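## Task

On this console, get the MODE knob into its pulled-out state, switch CHECK on, turn PROGRAM to P4 and put the lever at CYCLE. The UNDER or OVER light must never come on, not even for a moment. It comes on whenever PROGRAM is anywhere other than P4 at a time when MODE is out, CHECK is on and the lever is at CYCLE, all together. The console is loose on the table, so it must not be raised or tilted noticeably and then allowed to fall back. Each setting must stay put by itself at the end; one that holds only because the robot is pressing on it does not count.

## Robot and tools

Robot: one UR20-type arm carrying a two-finger parallel gripper (50 mm maximum opening). There is just one arm, so every command holds a single row for it.

Frames. The scene frame sits on the table top right under the arm's base: +z up, +x forward, +y to the left when facing along +x. The arm's base may be slightly tilted against the table. The gripper's own frame: fingers point along its +z, and they open and close along its x axis. The reported hand point (end_effector_position) lies midway between the finger pads; the fingertips stick out 17.5 mm further along +z. A pure rotation command pivots about that point, which is 25 mm off the last joint's axis toward the gripper's -y. A flat block juts about 9 cm from that axis toward the gripper's -y and rotates with the hand, so watch its clearance.

The row. Each movement is one row of 9 numbers, all in [-1, 1]: dx, dy, dz, rx, ry, rz, position, force_limit, speed. The first six are an offset, expressed in the gripper's own axes, from a reference pose: the gripper pose printed in the most recent result that shows it (before any such result in the scene, or for a second call inside the same reply, the reference is wherever the robot is when the action begins). Scale: 1.0 equals 0.6 m for dx, dy, dz and 180 degrees for rx, ry, rz; the three rotation numbers form one rotation vector. Every row counts from that same reference, never from the previous row, so all-zero offsets send the hand back to the reference rather than holding still. The last three numbers are absolute finger settings: position +1 = fully open (50 mm), about -0.65 = pads meeting, -1 = close until something blocks them; force_limit per pad about 20 N at -1, 102 N at 0, 185 N at +1 (actual grip up to ~17 % above); speed of the opening change 20 mm/s at -1, 85 at 0, 150 at +1. A changed force_limit or speed only applies once position changes by at least 0.01.

Tools.
- execute_actions: actions is a list with zero or one item. Empty list: just report the state. {"rows": [...], "steps": n} runs 1 to 15 rows, n up to 15 steps of 1/30 s (default 15); the last row repeats if rows run out. {"steps": n} with no rows is a wait of up to 300 steps, counted from the previous result. Optional pictures (true/false).
- move: target is one 9-number row as above; the hand travels a straight path toward that pose over 0.5 to 10 s (cut off at 10 s), turning the short way. speed is in m/s, 0.002 to 0.5, default 0.25 (rotation capped at twice that in rad/s). stop_force, optional, 14 to 160 N: the path halts when the wrist sensor sees that much extra push against the direction of travel for two steps; the hand backs up two steps and holds. With a very slow speed the target may then be placed well beyond the contact. Omit stop_force when pulling away from something, and do not rely on it for moves that rotate the hand. Contacts above the wrist sensor are not felt. The path does not avoid obstacles.
- wait: seconds, 0 to 10; nothing new is sent.
- zoom_image: camera (cam_head_left, cam_head_right or cam_wrist, each 504x504) and region [x0, y0, x1, y1] in pixels, origin top-left, at most 504 by 504.
- read_manual: section "licences" only; no motion.
- finished_scene: scene number of the current scene; ends it for good and loads the next task.

Motion limits. Each control step the commanded pose is clipped to within 100 mm and 16 degrees of the measured pose, and arm motion trails commands by about 0.17 s. After an action ends the arm continues only to the last clipped pose, so large moves need follow-up; check the reported pose. Position has priority over orientation when both cannot be met. The elbow cannot fully straighten.

Results. The state line gives position (m), orientation quaternion wxyz and velocities (m/s, rad/s) in the scene frame; reported position gets less accurate at long reach. Joint positions are listed base to wrist. Wrist force and torque are in the gripper's axes, pointing from the touched surface into the arm, with a fixed offset (usually under 10 N), noise up to 3.7 N, saturation near 200 N; "no reading" is normal at the start. object_status: 0 moving, 1 blocked while opening, 2 blocked while closing (a grip), 3 reached the commanded opening or pads closed. Opening in mm is about (250 - position_measured) x 0.202. "pose unreachable" and HELD mean the clearance check altered or withheld commands. "Hand target" shows where the controller is driving. A move adds a line: done, off_target, moving, held, fault or contact (stop_force ended it); limits=paced means the pose was clipped, limits=held means some steps were blocked, after which motion can jump fast.

Avoid. A joint torque beyond its load limit (elbow 389, wrists 96.3 N m) or any outside force of 150 N freezes the arm for 10 s. The arm is stiff: pushing even slightly past a firm contact can fault, and faster moves hit harder. Press on switches slowly, preferably with stop_force. Motors warn at 70 °C and brake at 85 °C when loads are held. Never lift, tip or drop the console, and never push anything off the table.

Each tool is called after "Request:" by a JSON object that holds its "op" and its "data", one argument or row to a line.

## Session

Request:
{"op": "execute_actions", "data": {
  "actions": []
}}

Scene clock: 0.00 s of 5400.00 s.
end_effector_position=(+0.8821, +0.2705, +0.2000) position_measured=3 object_status=3 end_effector_quat_wxyz=(-0.083, -0.266, +0.944, -0.176) end_effector_velocity=(-0.001, -0.000, +0.000) end_effector_angular_velocity=(-0.001, +0.001, -0.001)
Joint positions: [ 0.224 -1.18   2.032 -2.261 -1.929 -1.853]
Joint velocities: [-0.    -0.001  0.     0.002 -0.001  0.001]
Motor temperatures (°C, as the motors report them): [28 28 29 35 31 33]
Wrist force (N, on the end effector, along its own x y z axes, offset not removed): no reading
Wrist torque (N m, same axes, about the end effector's origin, offset not removed): no reading
Hand target: +0.882, +0.270, +0.200; -0.083, -0.266, +0.944, -0.176

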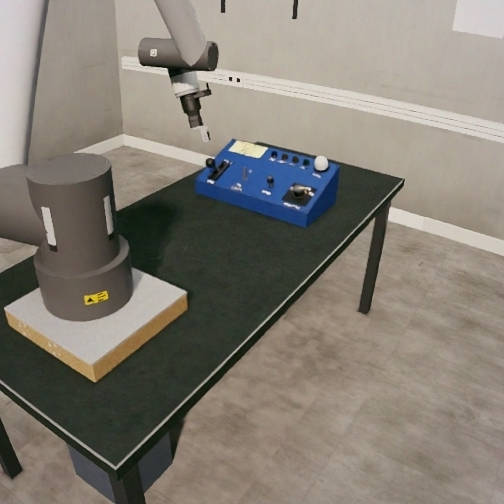

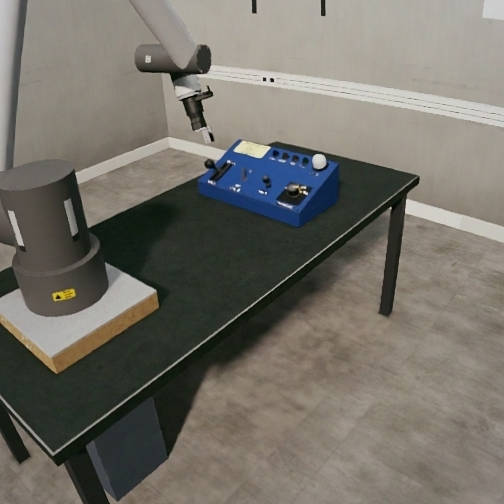

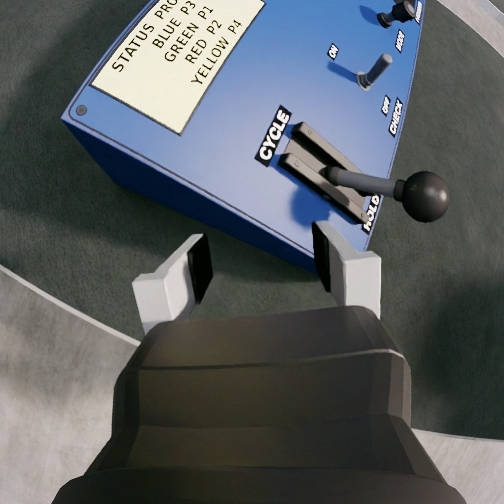

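Request:
{"op": "zoom_image", "data": {
  "camera": "cam_head_left",
  "region": [180, 120, 360, 240]
}}

Request:
{"op": "zoom_image", "data": {
  "camera": "cam_head_right",
  "region": [180, 120, 360, 240]
}}

Region (180, 120, 360, 240) of cam_head_left's 504x504 image, scaled by 2.800, with more detail than that image has.

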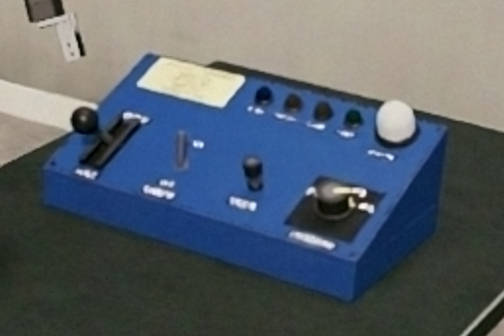

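Region (180, 120, 360, 240) of cam_head_right's 504x504 image, scaled by 2.800, with more detail than that image has.

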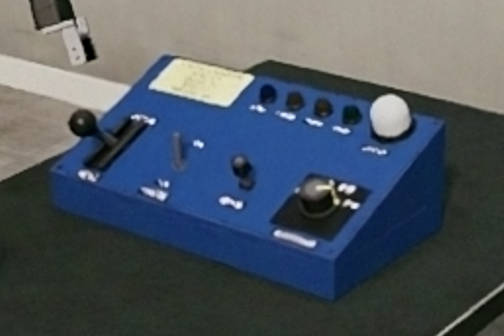

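Request:
{"op": "move", "data": {
  "target": [0.125,-0.144,-0.462,-0.044,-0.122,-0.321,1,0,0]
}}

Request:
{"op": "move", "data": {
  "target": [0.4,0,0,0,0,0,1,0,0]
}}

Scene clock: 15.57 s of 5400.00 s.
end_effector_position=(+0.8829, +0.2701, +0.4993) position_measured=3 object_status=3 end_effector_quat_wxyz=(+0.001, +0.707, -0.707, -0.000) end_effector_velocity=(+0.001, +0.000, +0.002) end_effector_angular_velocity=(+0.002, -0.000, +0.005)
Joint positions: [ 0.066 -1.506  1.936 -1.998 -1.572 -3.061]
Joint velocities: [-0.001 -0.    -0.002  0.002  0.002 -0.006]
Motor temperatures (°C, as the motors report them): [28 28 29 35 31 33]
Wrist force (N, on the end effector, along its own x y z axes, offset not removed): [2.1 -1.9 -0.1]
Wrist torque (N m, same axes, about the end effector's origin, offset not removed): [-0.63 -0.36 0.51]
Hand target: +0.883, +0.270, +0.499; +0.001, +0.707, -0.707, -0.000
Off the commanded pose: 0.001 m, 0 deg.
After step 90, 9.90 s passed at rest.
move: done

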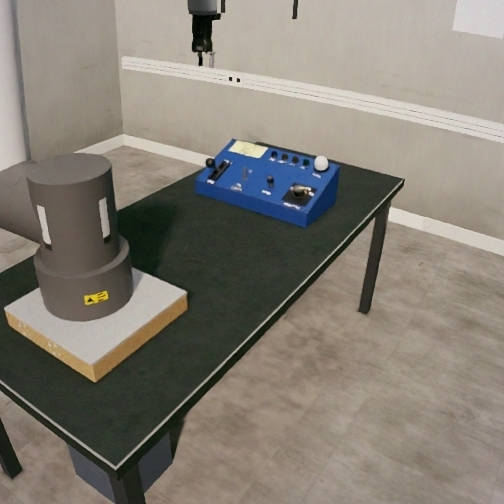

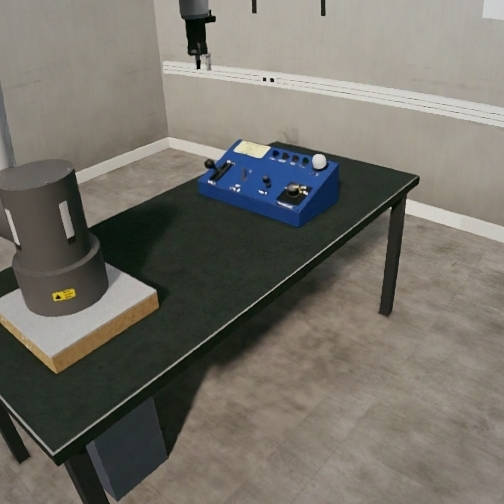

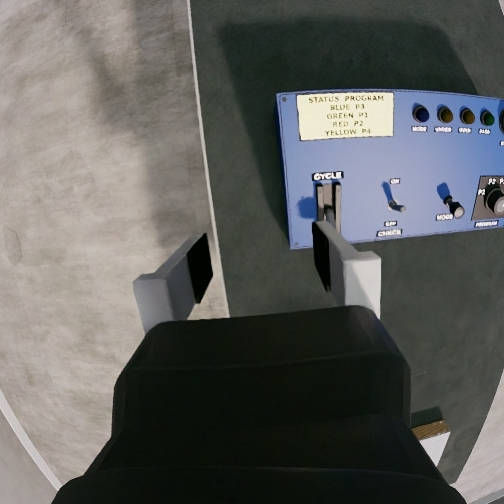

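Scene clock: 17.03 s of 5400.00 s.
end_effector_position=(+0.8831, +0.0303, +0.4992) position_measured=3 object_status=3 end_effector_quat_wxyz=(+0.001, +0.707, -0.707, -0.001) end_effector_velocity=(-0.001, -0.001, -0.001) end_effector_angular_velocity=(+0.001, +0.002, +0.001)
Joint positions: [-0.215 -1.554  1.986 -2.001 -1.572 -3.342]
Joint velocities: [-0.002  0.     0.     0.002  0.001 -0.003]
Motor temperatures (°C, as the motors report them): [28 28 29 35 31 33]
Wrist force (N, on the end effector, along its own x y z axes, offset not removed): [2.8 0.0 -2.0]
Wrist torque (N m, same axes, about the end effector's origin, offset not removed): [-0.28 -0.55 0.42]
Hand target: +0.883, +0.030, +0.499; +0.001, +0.707, -0.707, -0.001
Off the commanded pose: 0.000 m, 0 deg.
move: done

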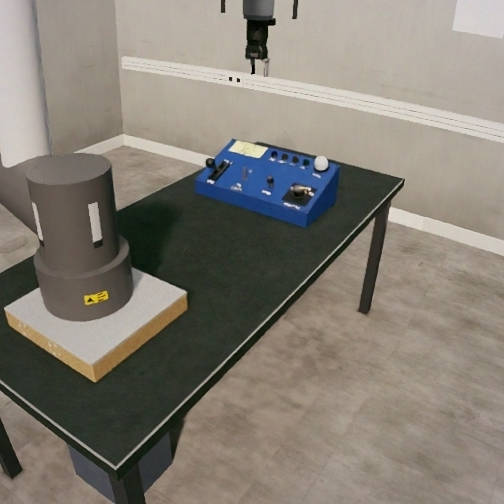

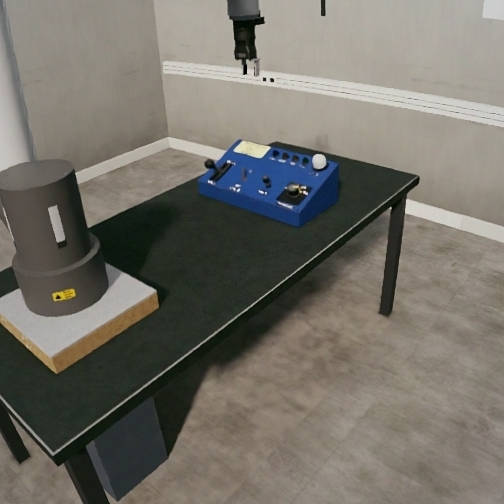

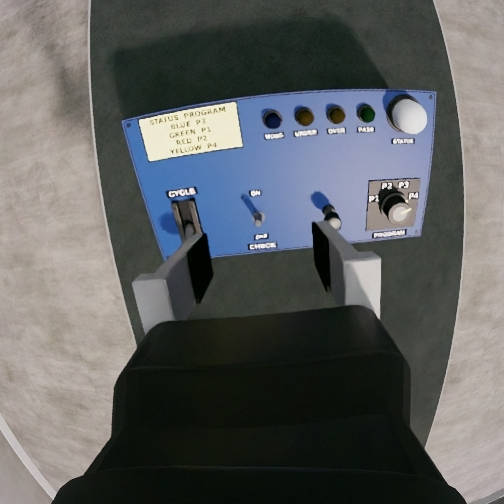

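Request:
{"op": "zoom_image", "data": {
  "camera": "cam_wrist",
  "region": [300, 160, 450, 260]
}}

Region (300, 160, 450, 260) of cam_wrist's 504x504 image, scaled by 3.360, with more detail than that image has.

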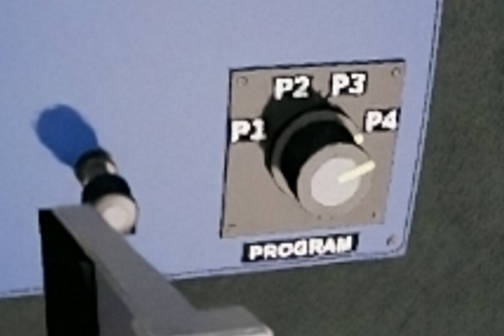

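Request:
{"op": "move", "data": {
  "target": [0.35,0.02,0.36,0,0,0,1,0,0]
}}

Scene clock: 26.93 s of 5400.00 s.
end_effector_position=(+0.8706, -0.1792, +0.2835) position_measured=3 object_status=3 end_effector_quat_wxyz=(+0.001, +0.707, -0.707, -0.001) end_effector_velocity=(-0.000, -0.001, -0.001) end_effector_angular_velocity=(+0.001, +0.000, +0.001)
Joint positions: [-0.457 -1.387  2.155 -2.337 -1.572 -3.584]
Joint velocities: [-0.001  0.001  0.001 -0.001  0.001 -0.002]
Motor temperatures (°C, as the motors report them): [28 28 29 35 31 33]
Wrist force (N, on the end effector, along its own x y z axes, offset not removed): [1.7 -1.0 1.0]
Wrist torque (N m, same axes, about the end effector's origin, offset not removed): [-0.34 -0.28 0.45]
Hand target: +0.871, -0.179, +0.283; +0.001, +0.707, -0.707, -0.001
Off the commanded pose: 0.001 m, 0 deg.
After step 90, 5.17 s passed at rest.
move: done

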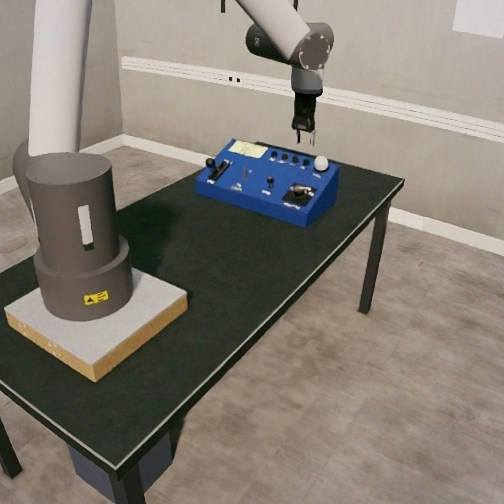

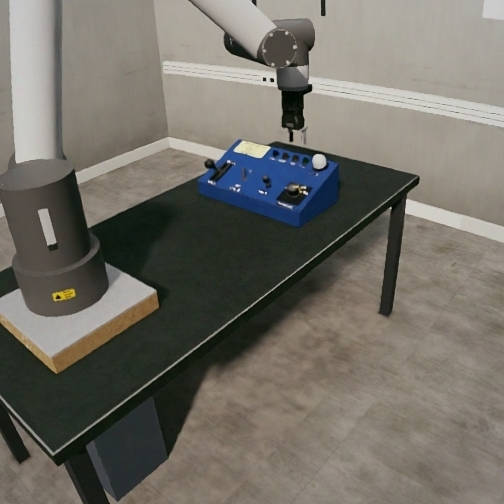

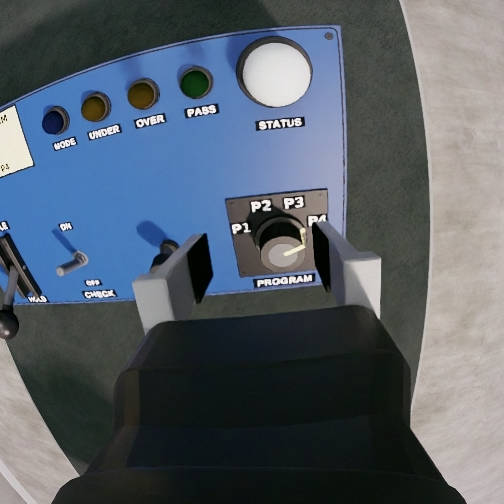

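Request:
{"op": "zoom_image", "data": {
  "camera": "cam_wrist",
  "region": [210, 180, 360, 300]
}}

Region (210, 180, 360, 300) of cam_wrist's 504x504 image, scaled by 3.360, with more detail than that image has; it fills the top 403 rows of this view, and the rest is white.

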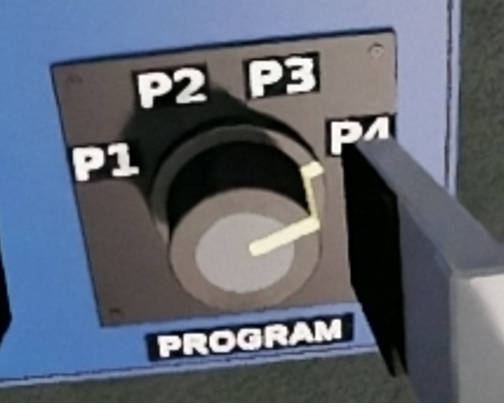

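Request:
{"op": "move", "data": {
  "target": [-0.138,0.175,0.15,0.111,0,0,1,0,0],
  "speed": 0.15
}}

Scene clock: 43.00 s of 5400.00 s.
end_effector_position=(+0.7651, -0.0964, +0.1943) position_measured=3 object_status=3 end_effector_quat_wxyz=(-0.122, +0.696, -0.697, +0.122) end_effector_velocity=(-0.001, +0.000, -0.002) end_effector_angular_velocity=(-0.001, -0.007, -0.001)
Joint positions: [-0.493 -1.379  2.555 -3.056 -1.414 -3.595]
Joint velocities: [-0.001  0.005  0.005 -0.017  0.002  0.001]
Motor temperatures (°C, as the motors report them): [28 28 29 35 31 33]
Wrist force (N, on the end effector, along its own x y z axes, offset not removed): [3.9 -1.8 -1.2]
Wrist torque (N m, same axes, about the end effector's origin, offset not removed): [-0.58 -0.75 0.39]
Hand target: +0.765, -0.096, +0.194; -0.122, +0.696, -0.697, +0.122
Off the commanded pose: 0.001 m, 0 deg.
After step 90, 11.47 s passed at rest.
move: done

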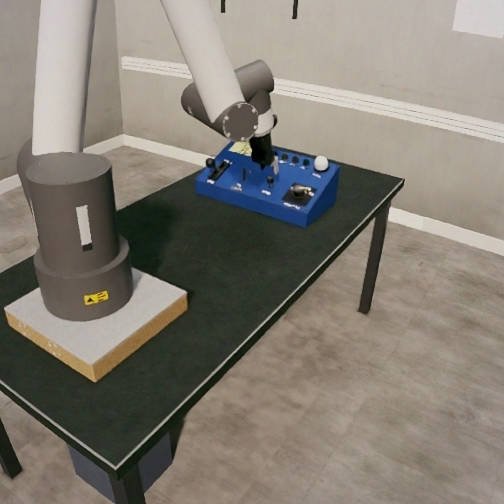

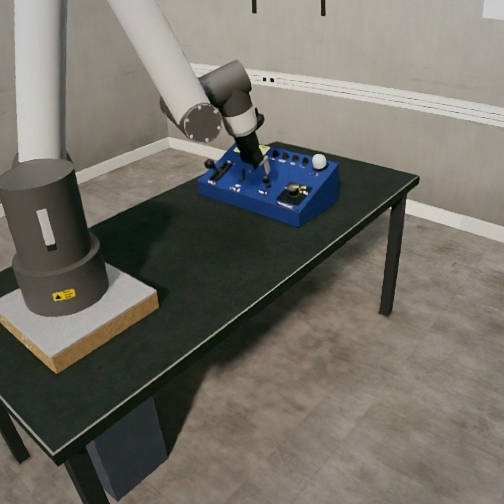

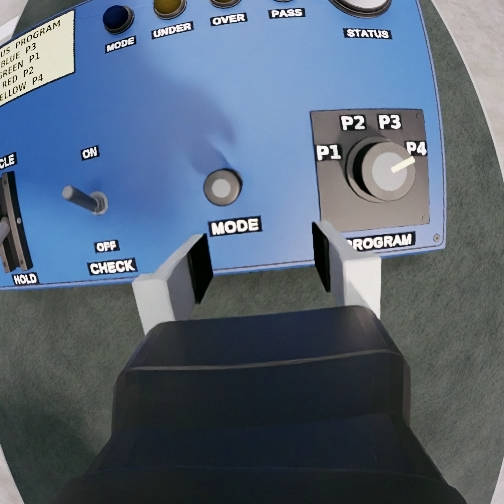

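Request:
{"op": "move", "data": {
  "target": [-0.043,-0.02,0.08,0,0,0,1,0,0],
  "speed": 0.08
}}

Scene clock: 48.77 s of 5400.00 s.
end_effector_position=(+0.7926, -0.0706, +0.1534) position_measured=3 object_status=3 end_effector_quat_wxyz=(-0.122, +0.696, -0.697, +0.122) end_effector_velocity=(+0.000, +0.000, -0.001) end_effector_angular_velocity=(+0.000, +0.000, -0.001)
Joint positions: [-0.435 -1.279  2.54  -3.15  -1.432 -3.54 ]
Joint velocities: [ 0.001  0.002 -0.    -0.001 -0.     0.002]
Motor temperatures (°C, as the motors report them): [28 28 29 35 31 33]
Wrist force (N, on the end effector, along its own x y z axes, offset not removed): [3.7 -2.6 -0.9]
Wrist torque (N m, same axes, about the end effector's origin, offset not removed): [-0.81 -0.67 0.49]
Hand target: +0.793, -0.071, +0.153; -0.122, +0.696, -0.697, +0.122
Off the commanded pose: 0.000 m, 0 deg.
After step 90, 1.67 s passed at rest.
move: done

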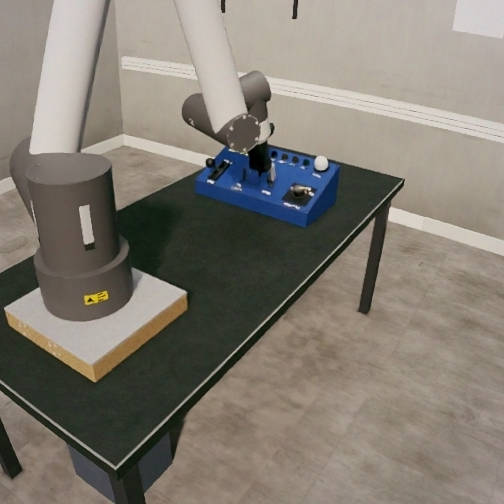

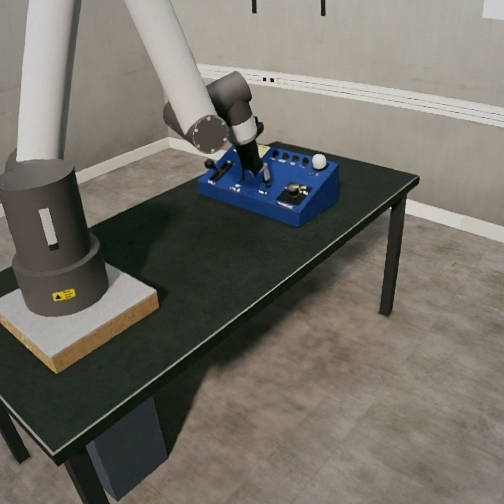

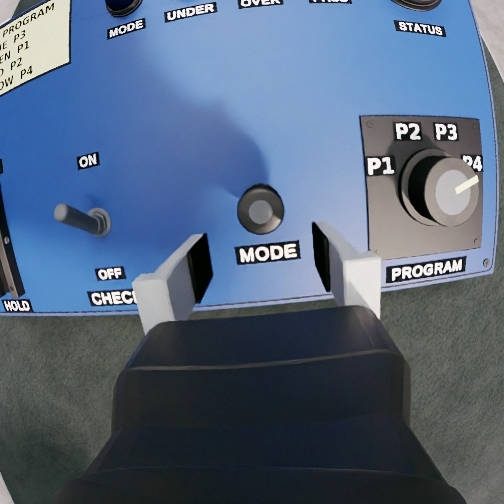

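Request:
{"op": "move", "data": {
  "target": [0,0,0.05,0,0,0,1,0,0],
  "speed": 0.04
}}

Scene clock: 54.20 s of 5400.00 s.
end_effector_position=(+0.8027, -0.0706, +0.1253) position_measured=3 object_status=3 end_effector_quat_wxyz=(-0.122, +0.696, -0.697, +0.122) end_effector_velocity=(+0.000, +0.000, -0.001) end_effector_angular_velocity=(+0.000, +0.000, +0.001)
Joint positions: [-0.429 -1.217  2.535 -3.207 -1.434 -3.533]
Joint velocities: [ 0.001  0.003 -0.    -0.003  0.    -0.   ]
Motor temperatures (°C, as the motors report them): [28 28 29 35 31 33]
Wrist force (N, on the end effector, along its own x y z axes, offset not removed): [1.8 -1.4 -0.7]
Wrist torque (N m, same axes, about the end effector's origin, offset not removed): [-0.45 -0.30 0.48]
Hand target: +0.803, -0.071, +0.125; -0.122, +0.696, -0.697, +0.122
Off the commanded pose: 0.000 m, 0 deg.
After step 90, 1.37 s passed at rest.
move: done

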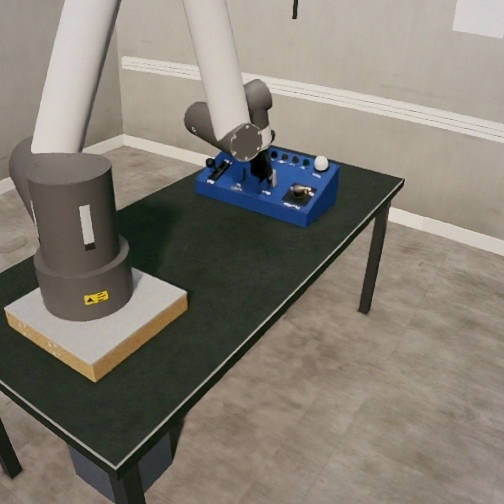

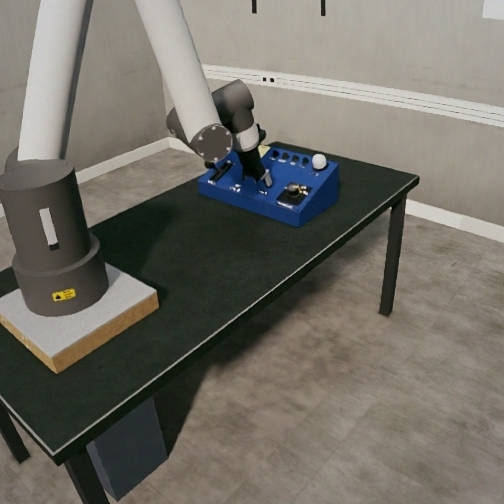

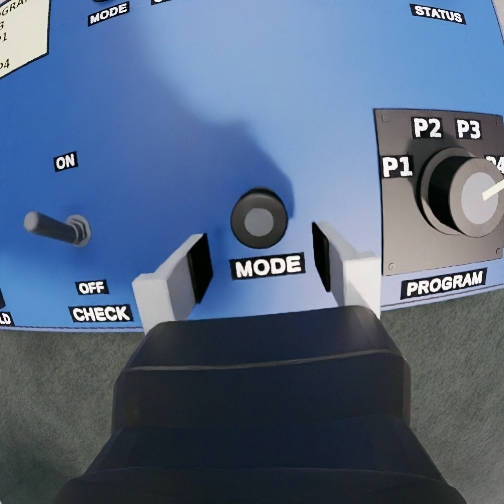

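Request:
{"op": "move", "data": {
  "target": [0,-0.025,0.015,0,0,0,1,0,0],
  "speed": 0.03
}}

Scene clock: 58.73 s of 5400.00 s.
end_effector_position=(+0.8198, -0.0706, +0.1219) position_measured=3 object_status=3 end_effector_quat_wxyz=(-0.122, +0.696, -0.697, +0.122) end_effector_velocity=(+0.001, +0.000, -0.000) end_effector_angular_velocity=(-0.000, +0.001, +0.001)
Joint positions: [-0.418 -1.201  2.512 -3.201 -1.437 -3.523]
Joint velocities: [ 0.001  0.001 -0.001  0.002 -0.001 -0.   ]
Motor temperatures (°C, as the motors report them): [28 28 29 35 31 33]
Wrist force (N, on the end effector, along its own x y z axes, offset not removed): [2.4 -1.8 1.4]
Wrist torque (N m, same axes, about the end effector's origin, offset not removed): [-0.50 -0.43 0.42]
Hand target: +0.820, -0.071, +0.122; -0.122, +0.696, -0.697, +0.122
Off the commanded pose: 0.000 m, 0 deg.
After step 90, 0.63 s passed at rest.
move: done

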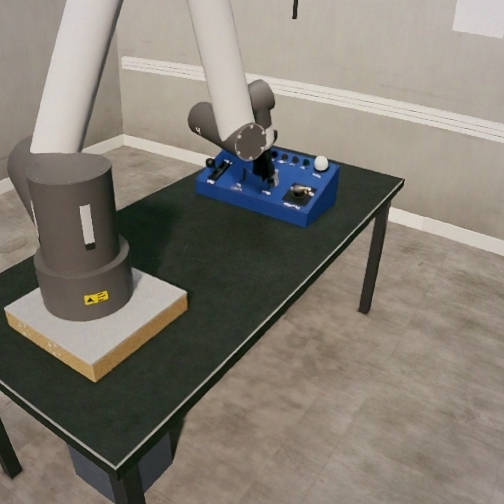

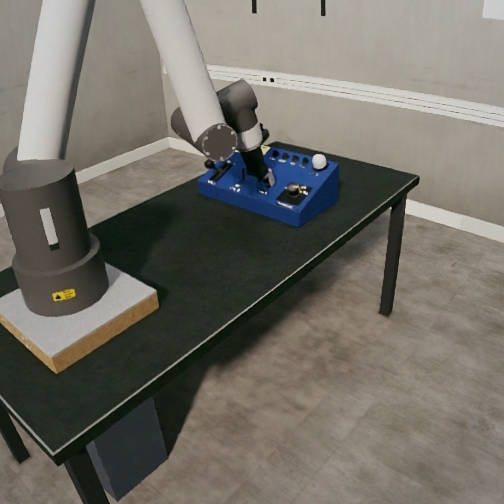

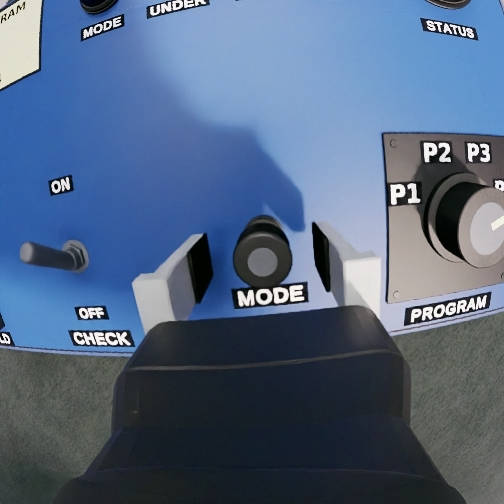

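Descend until panel contact.

Request:
{"op": "move", "data": {
  "target": [0,0,0.08,0,0,0,1,0,0],
  "speed": 0.008,
  "stop_force": 14
}}

Scene clock: 74.50 s of 5400.00 s.
end_effector_position=(+0.8268, -0.0705, +0.1025) position_measured=3 object_status=3 end_effector_quat_wxyz=(-0.122, +0.696, -0.697, +0.122) end_effector_velocity=(-0.000, -0.000, -0.000) end_effector_angular_velocity=(+0.000, +0.001, -0.000)
Joint positions: [-0.414 -1.161  2.507 -3.238 -1.439 -3.519]
Joint velocities: [-0.     0.     0.     0.001 -0.    -0.   ]
Motor temperatures (°C, as the motors report them): [28 28 29 35 31 33]
Wrist force (N, on the end effector, along its own x y z axes, offset not removed): [0.0 -3.9 -11.9]
Wrist torque (N m, same axes, about the end effector's origin, offset not removed): [-0.86 -0.12 0.41]
Hand target: +0.827, -0.070, +0.102; -0.122, +0.696, -0.697, +0.122
Off the commanded pose: 0.027 m, 0 deg.
FORCE FAULT: contact force on the arm reached its limit, and the arm stopped for 10 seconds. The contact can be on any part of the arm, not only on its tool. The arm's remaining commands of this call were not run. The arm holds still and accepts commands again. Move the arm away from the contact; if what it grips holds it there, let go first. Pushing or pulling that hard again can fault the arm again.
move: fault (stop_force had ended the path)

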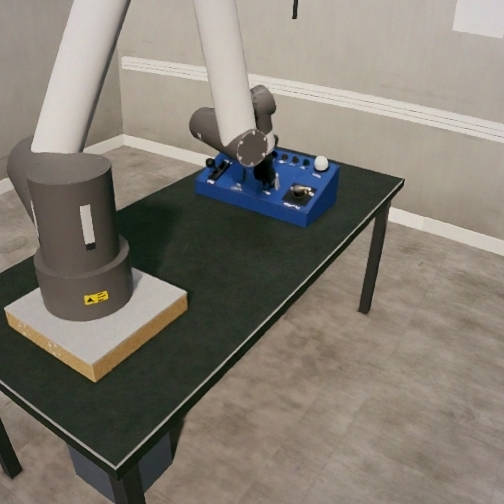

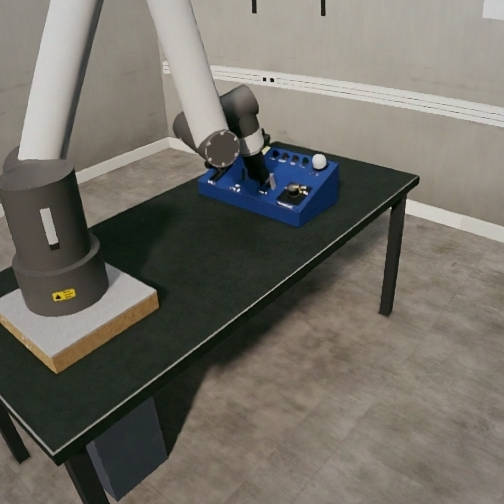

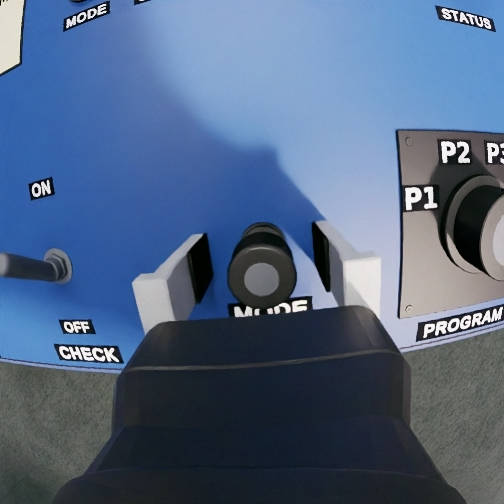

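Request:
{"op": "move", "data": {
  "target": [0,0,-0.007,0,0,0,1,0,0],
  "speed": 0.01
}}

Request:
{"op": "move", "data": {
  "target": [0,0,0,0,0,0,-1,-0.6,-0.5]
}}

Request:
{"op": "move", "data": {
  "target": [0,0,-0.012,0,0,0,-1,-0.6,-0.5],
  "speed": 0.004,
  "stop_force": 30
}}

Scene clock: 77.80 s of 5400.00 s.
end_effector_position=(+0.8254, -0.0705, +0.1064) position_measured=3 object_status=3 end_effector_quat_wxyz=(-0.122, +0.696, -0.697, +0.122) end_effector_velocity=(-0.001, -0.000, +0.001) end_effector_angular_velocity=(+0.001, +0.001, -0.000)
Joint positions: [-0.415 -1.169  2.508 -3.231 -1.438 -3.52 ]
Joint velocities: [-0.001 -0.002  0.     0.004  0.    -0.   ]
Motor temperatures (°C, as the motors report them): [28 28 29 35 31 33]
Wrist force (N, on the end effector, along its own x y z axes, offset not removed): [3.6 -2.2 -1.2]
Wrist torque (N m, same axes, about the end effector's origin, offset not removed): [-0.72 -0.62 0.44]
Hand target: +0.825, -0.070, +0.106; -0.122, +0.696, -0.697, +0.122
Off the commanded pose: 0.000 m, 0 deg.
move: done

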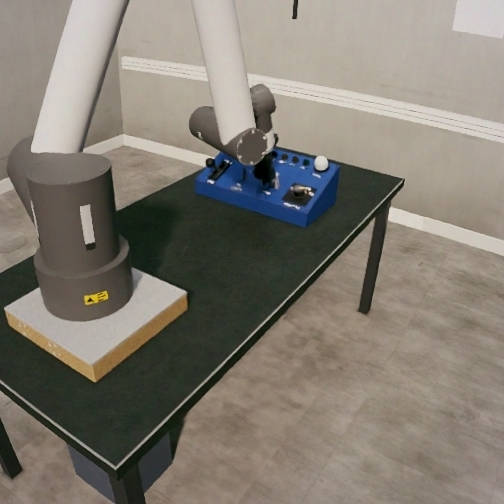

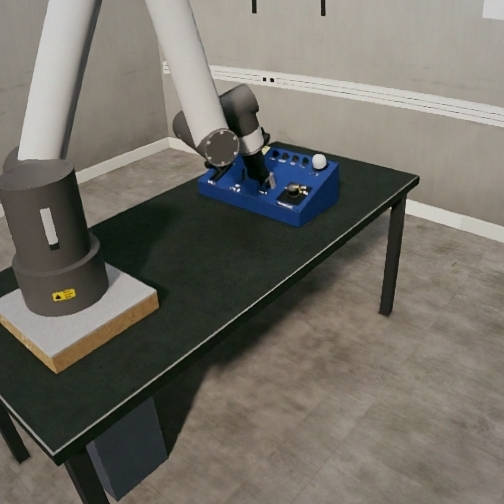

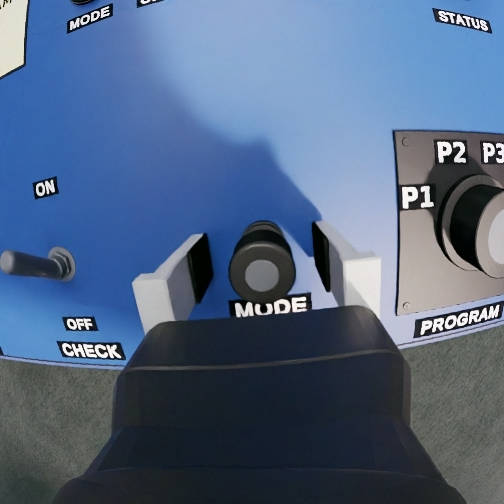

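Scene clock: 78.53 s of 5400.00 s.
end_effector_position=(+0.8254, -0.0706, +0.1064) position_measured=132 object_status=2 end_effector_quat_wxyz=(-0.122, +0.696, -0.697, +0.122) end_effector_velocity=(-0.000, +0.000, -0.000) end_effector_angular_velocity=(+0.001, +0.001, +0.000)
Joint positions: [-0.415 -1.169  2.508 -3.231 -1.438 -3.52 ]
Joint velocities: [ 0.    -0.    -0.     0.001  0.001  0.   ]
Motor temperatures (°C, as the motors report them): [28 28 29 35 31 33]
Wrist force (N, on the end effector, along its own x y z axes, offset not removed): [26.7 -1.6 -1.7]
Wrist torque (N m, same axes, about the end effector's origin, offset not removed): [-0.69 -0.97 0.54]
Hand target: +0.825, -0.070, +0.106; -0.122, +0.696, -0.697, +0.122
Off the commanded pose: 0.000 m, 0 deg.
move: done

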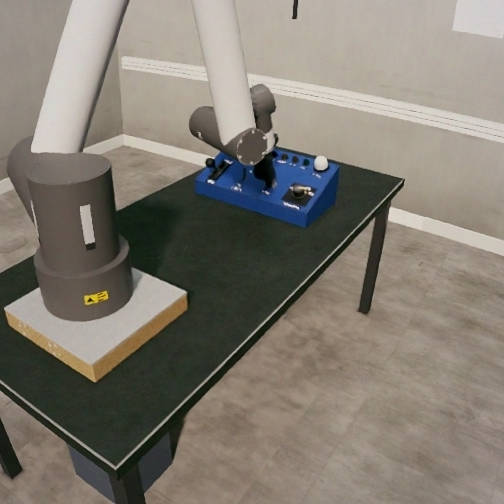

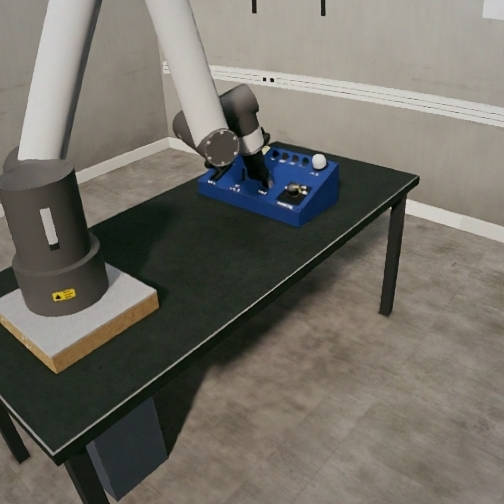

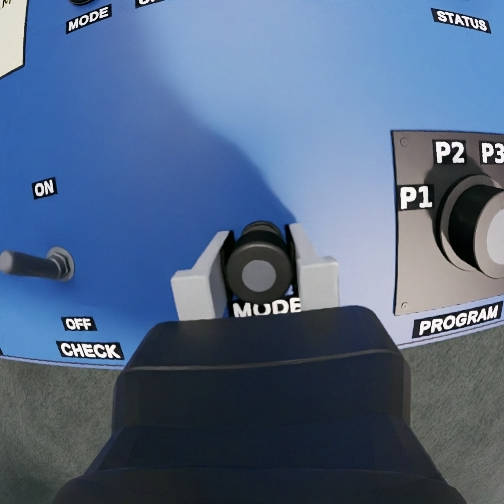

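Scene clock: 80.57 s of 5400.00 s.
end_effector_position=(+0.8230, -0.0706, +0.1131) position_measured=132 object_status=2 end_effector_quat_wxyz=(-0.122, +0.696, -0.697, +0.122) end_effector_velocity=(-0.000, +0.000, +0.000) end_effector_angular_velocity=(+0.000, +0.001, -0.000)
Joint positions: [-0.416 -1.183  2.51  -3.219 -1.438 -3.521]
Joint velocities: [-0.    -0.001  0.     0.002  0.     0.   ]
Motor temperatures (°C, as the motors report them): [28 28 29 35 31 33]
Wrist force (N, on the end effector, along its own x y z axes, offset not removed): [26.0 6.5 5.0]
Wrist torque (N m, same axes, about the end effector's origin, offset not removed): [-0.41 -0.84 0.53]
Hand target: +0.823, -0.071, +0.113; -0.122, +0.696, -0.697, +0.122
Off the commanded pose: 0.000 m, 0 deg.
move: done

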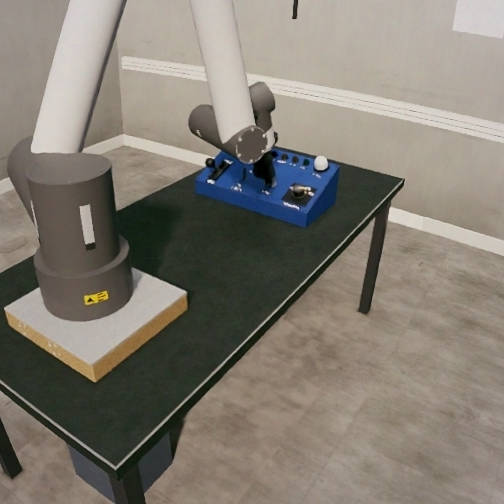

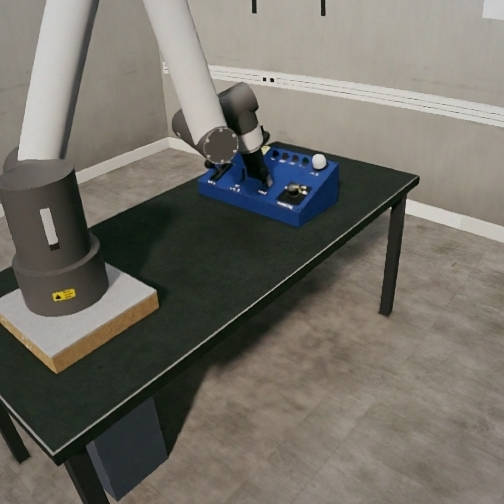

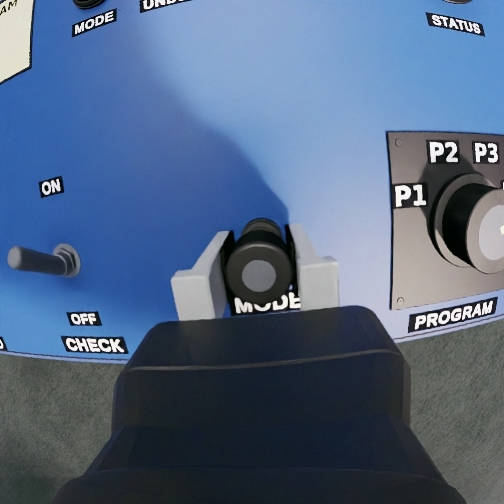

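Request:
{"op": "move", "data": {
  "target": [0,0.002,-0.012,0,0,0,-1,-0.6,-0.5],
  "speed": 0.003,
  "stop_force": 14
}}

Scene clock: 85.33 s of 5400.00 s.
end_effector_position=(+0.8195, -0.0706, +0.1195) position_measured=132 object_status=2 end_effector_quat_wxyz=(-0.122, +0.696, -0.697, +0.122) end_effector_velocity=(-0.001, +0.000, -0.000) end_effector_angular_velocity=(+0.002, +0.002, +0.000)
Joint positions: [-0.418 -1.197  2.513 -3.208 -1.437 -3.523]
Joint velocities: [-0.    -0.001  0.     0.003  0.001 -0.   ]
Motor temperatures (°C, as the motors report them): [28 28 29 35 31 33]
Wrist force (N, on the end effector, along its own x y z axes, offset not removed): [23.7 -33.0 -3.1]
Wrist torque (N m, same axes, about the end effector's origin, offset not removed): [-0.82 -0.92 0.50]
Hand target: +0.819, -0.071, +0.119; -0.122, +0.696, -0.697, +0.122
Off the commanded pose: 0.000 m, 0 deg.
move: done

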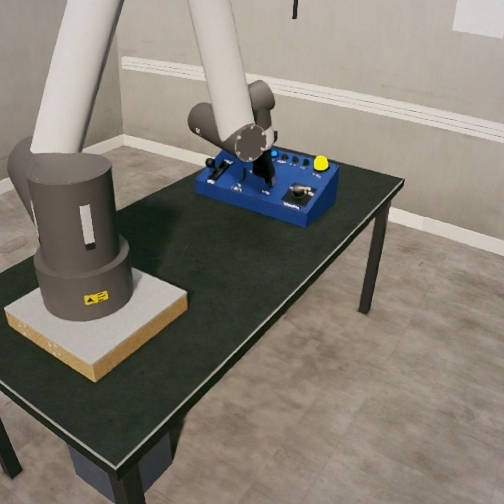

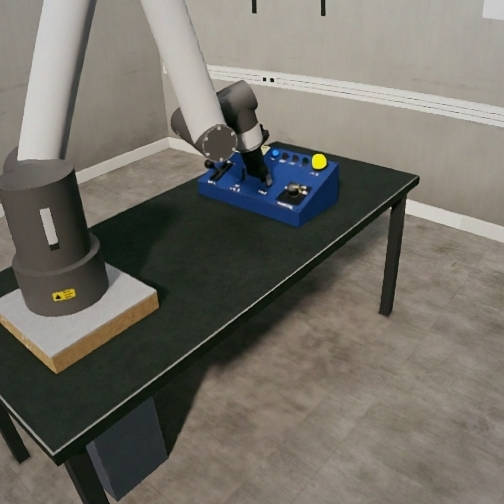

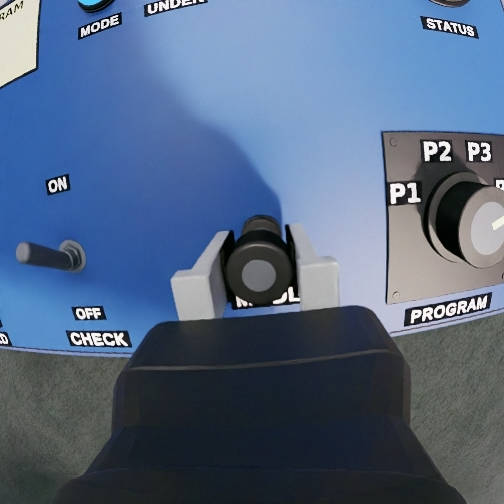

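Request:
{"op": "move", "data": {
  "target": [0,0,0,0,0,0,1,0,0]
}}

Request:
{"op": "move", "data": {
  "target": [0,0,-0.12,0,0,0,1,0,0],
  "speed": 0.1
}}

Request:
{"op": "move", "data": {
  "target": [-0.2,0.03,0,0,0,0,-1,0,0],
  "speed": 0.15
}}

Scene clock: 91.77 s of 5400.00 s.
end_effector_position=(+0.8194, -0.0706, +0.1195) position_measured=3 object_status=3 end_effector_quat_wxyz=(-0.122, +0.696, -0.697, +0.122) end_effector_velocity=(+0.000, -0.000, +0.000) end_effector_angular_velocity=(+0.001, +0.000, -0.001)
Joint positions: [-0.418 -1.197  2.513 -3.208 -1.437 -3.523]
Joint velocities: [-0.    -0.    -0.     0.001  0.     0.001]
Motor temperatures (°C, as the motors report them): [28 28 29 35 31 33]
Wrist force (N, on the end effector, along its own x y z axes, offset not removed): [1.8 -2.4 -0.1]
Wrist torque (N m, same axes, about the end effector's origin, offset not removed): [-0.71 -0.32 0.46]
Hand target: +0.819, -0.071, +0.119; -0.122, +0.696, -0.697, +0.122
Off the commanded pose: 0.000 m, 0 deg.
After step 90, 2.73 s passed at rest.
move: done

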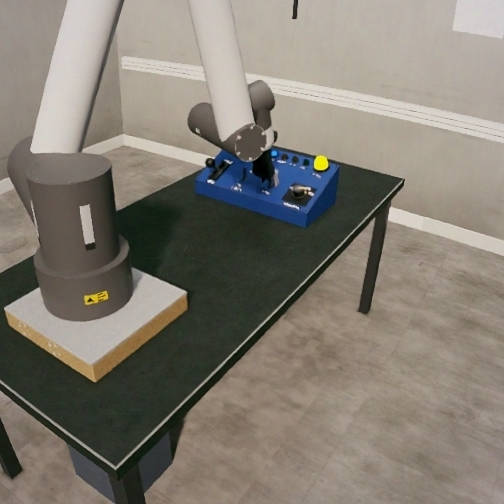

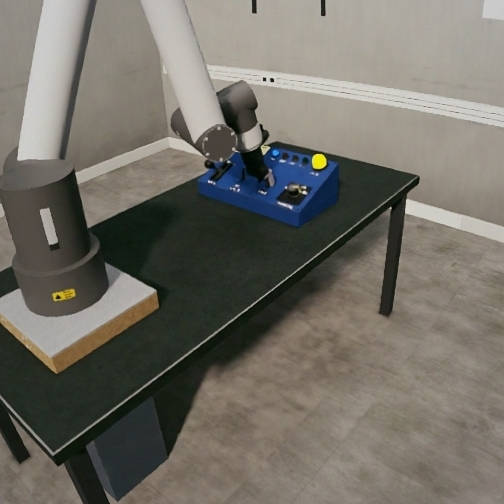

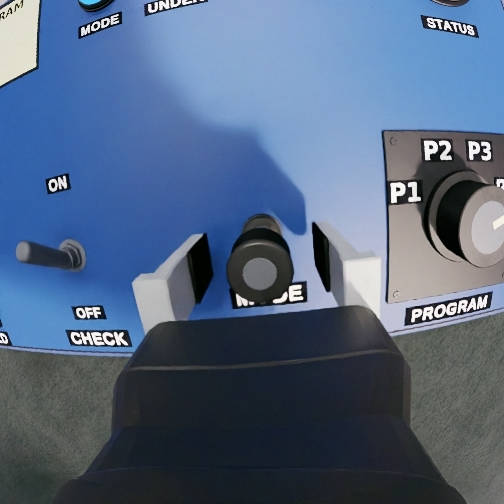

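Scene clock: 92.90 s of 5400.00 s.
end_effector_position=(+0.7949, -0.0706, +0.1869) position_measured=3 object_status=3 end_effector_quat_wxyz=(-0.122, +0.696, -0.697, +0.122) end_effector_velocity=(-0.001, -0.000, +0.001) end_effector_angular_velocity=(+0.000, +0.001, -0.000)
Joint positions: [-0.434 -1.341  2.523 -3.072 -1.432 -3.538]
Joint velocities: [-0.    -0.003  0.     0.003 -0.    -0.   ]
Motor temperatures (°C, as the motors report them): [28 28 29 35 31 33]
Wrist force (N, on the end effector, along its own x y z axes, offset not removed): [2.9 -2.2 -0.9]
Wrist torque (N m, same axes, about the end effector's origin, offset not removed): [-0.67 -0.57 0.48]
Hand target: +0.795, -0.071, +0.187; -0.122, +0.696, -0.697, +0.122
Off the commanded pose: 0.000 m, 0 deg.
move: done

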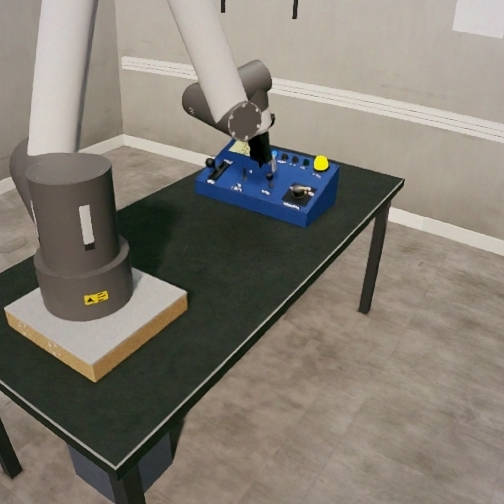

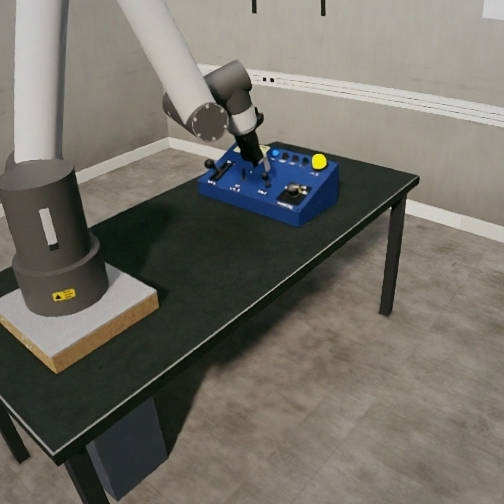

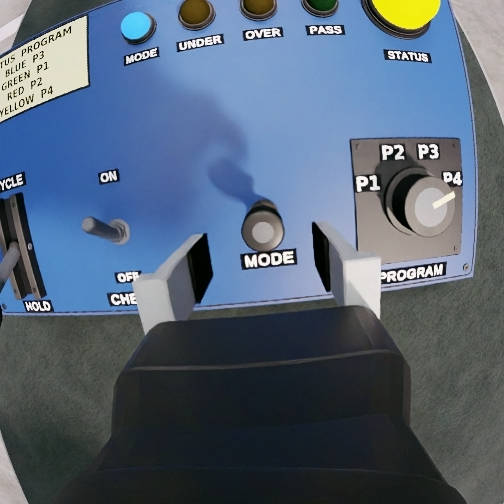

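Scene clock: 94.20 s of 5400.00 s.
end_effector_position=(+0.7778, +0.0491, +0.1809) position_measured=253 object_status=3 end_effector_quat_wxyz=(-0.122, +0.696, -0.697, +0.122) end_effector_velocity=(+0.000, +0.001, -0.000) end_effector_angular_velocity=(-0.000, +0.000, -0.000)
Joint positions: [-0.258 -1.338  2.552 -3.122 -1.489 -3.371]
Joint velocities: [ 0.002  0.001 -0.    -0.001 -0.001  0.002]
Motor temperatures (°C, as the motors report them): [28 28 29 35 31 33]
Wrist force (N, on the end effector, along its own x y z axes, offset not removed): [3.7 -1.9 1.0]
Wrist torque (N m, same axes, about the end effector's origin, offset not removed): [-0.64 -0.67 0.48]
Hand target: +0.778, +0.049, +0.181; -0.122, +0.696, -0.697, +0.122
Off the commanded pose: 0.000 m, 0 deg.
move: done

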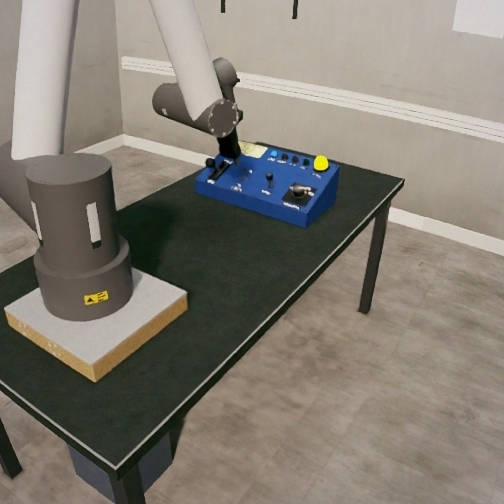

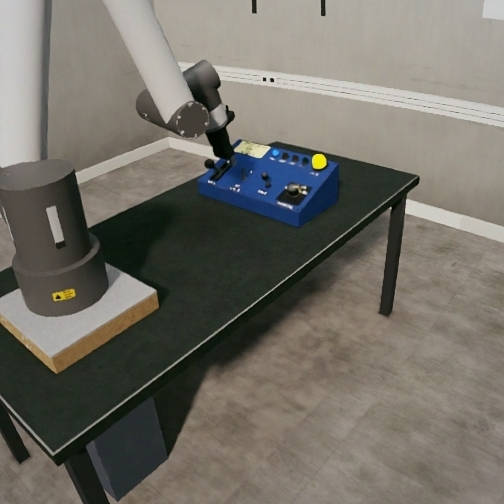

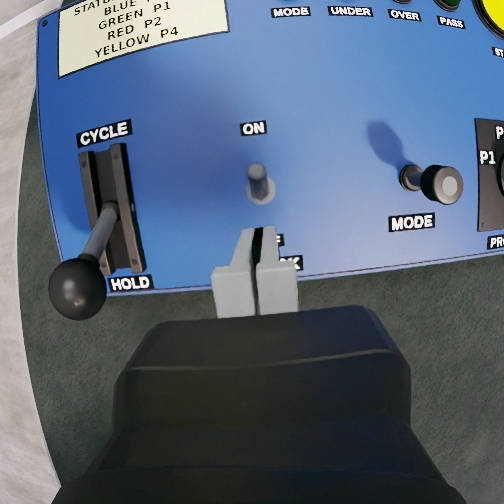

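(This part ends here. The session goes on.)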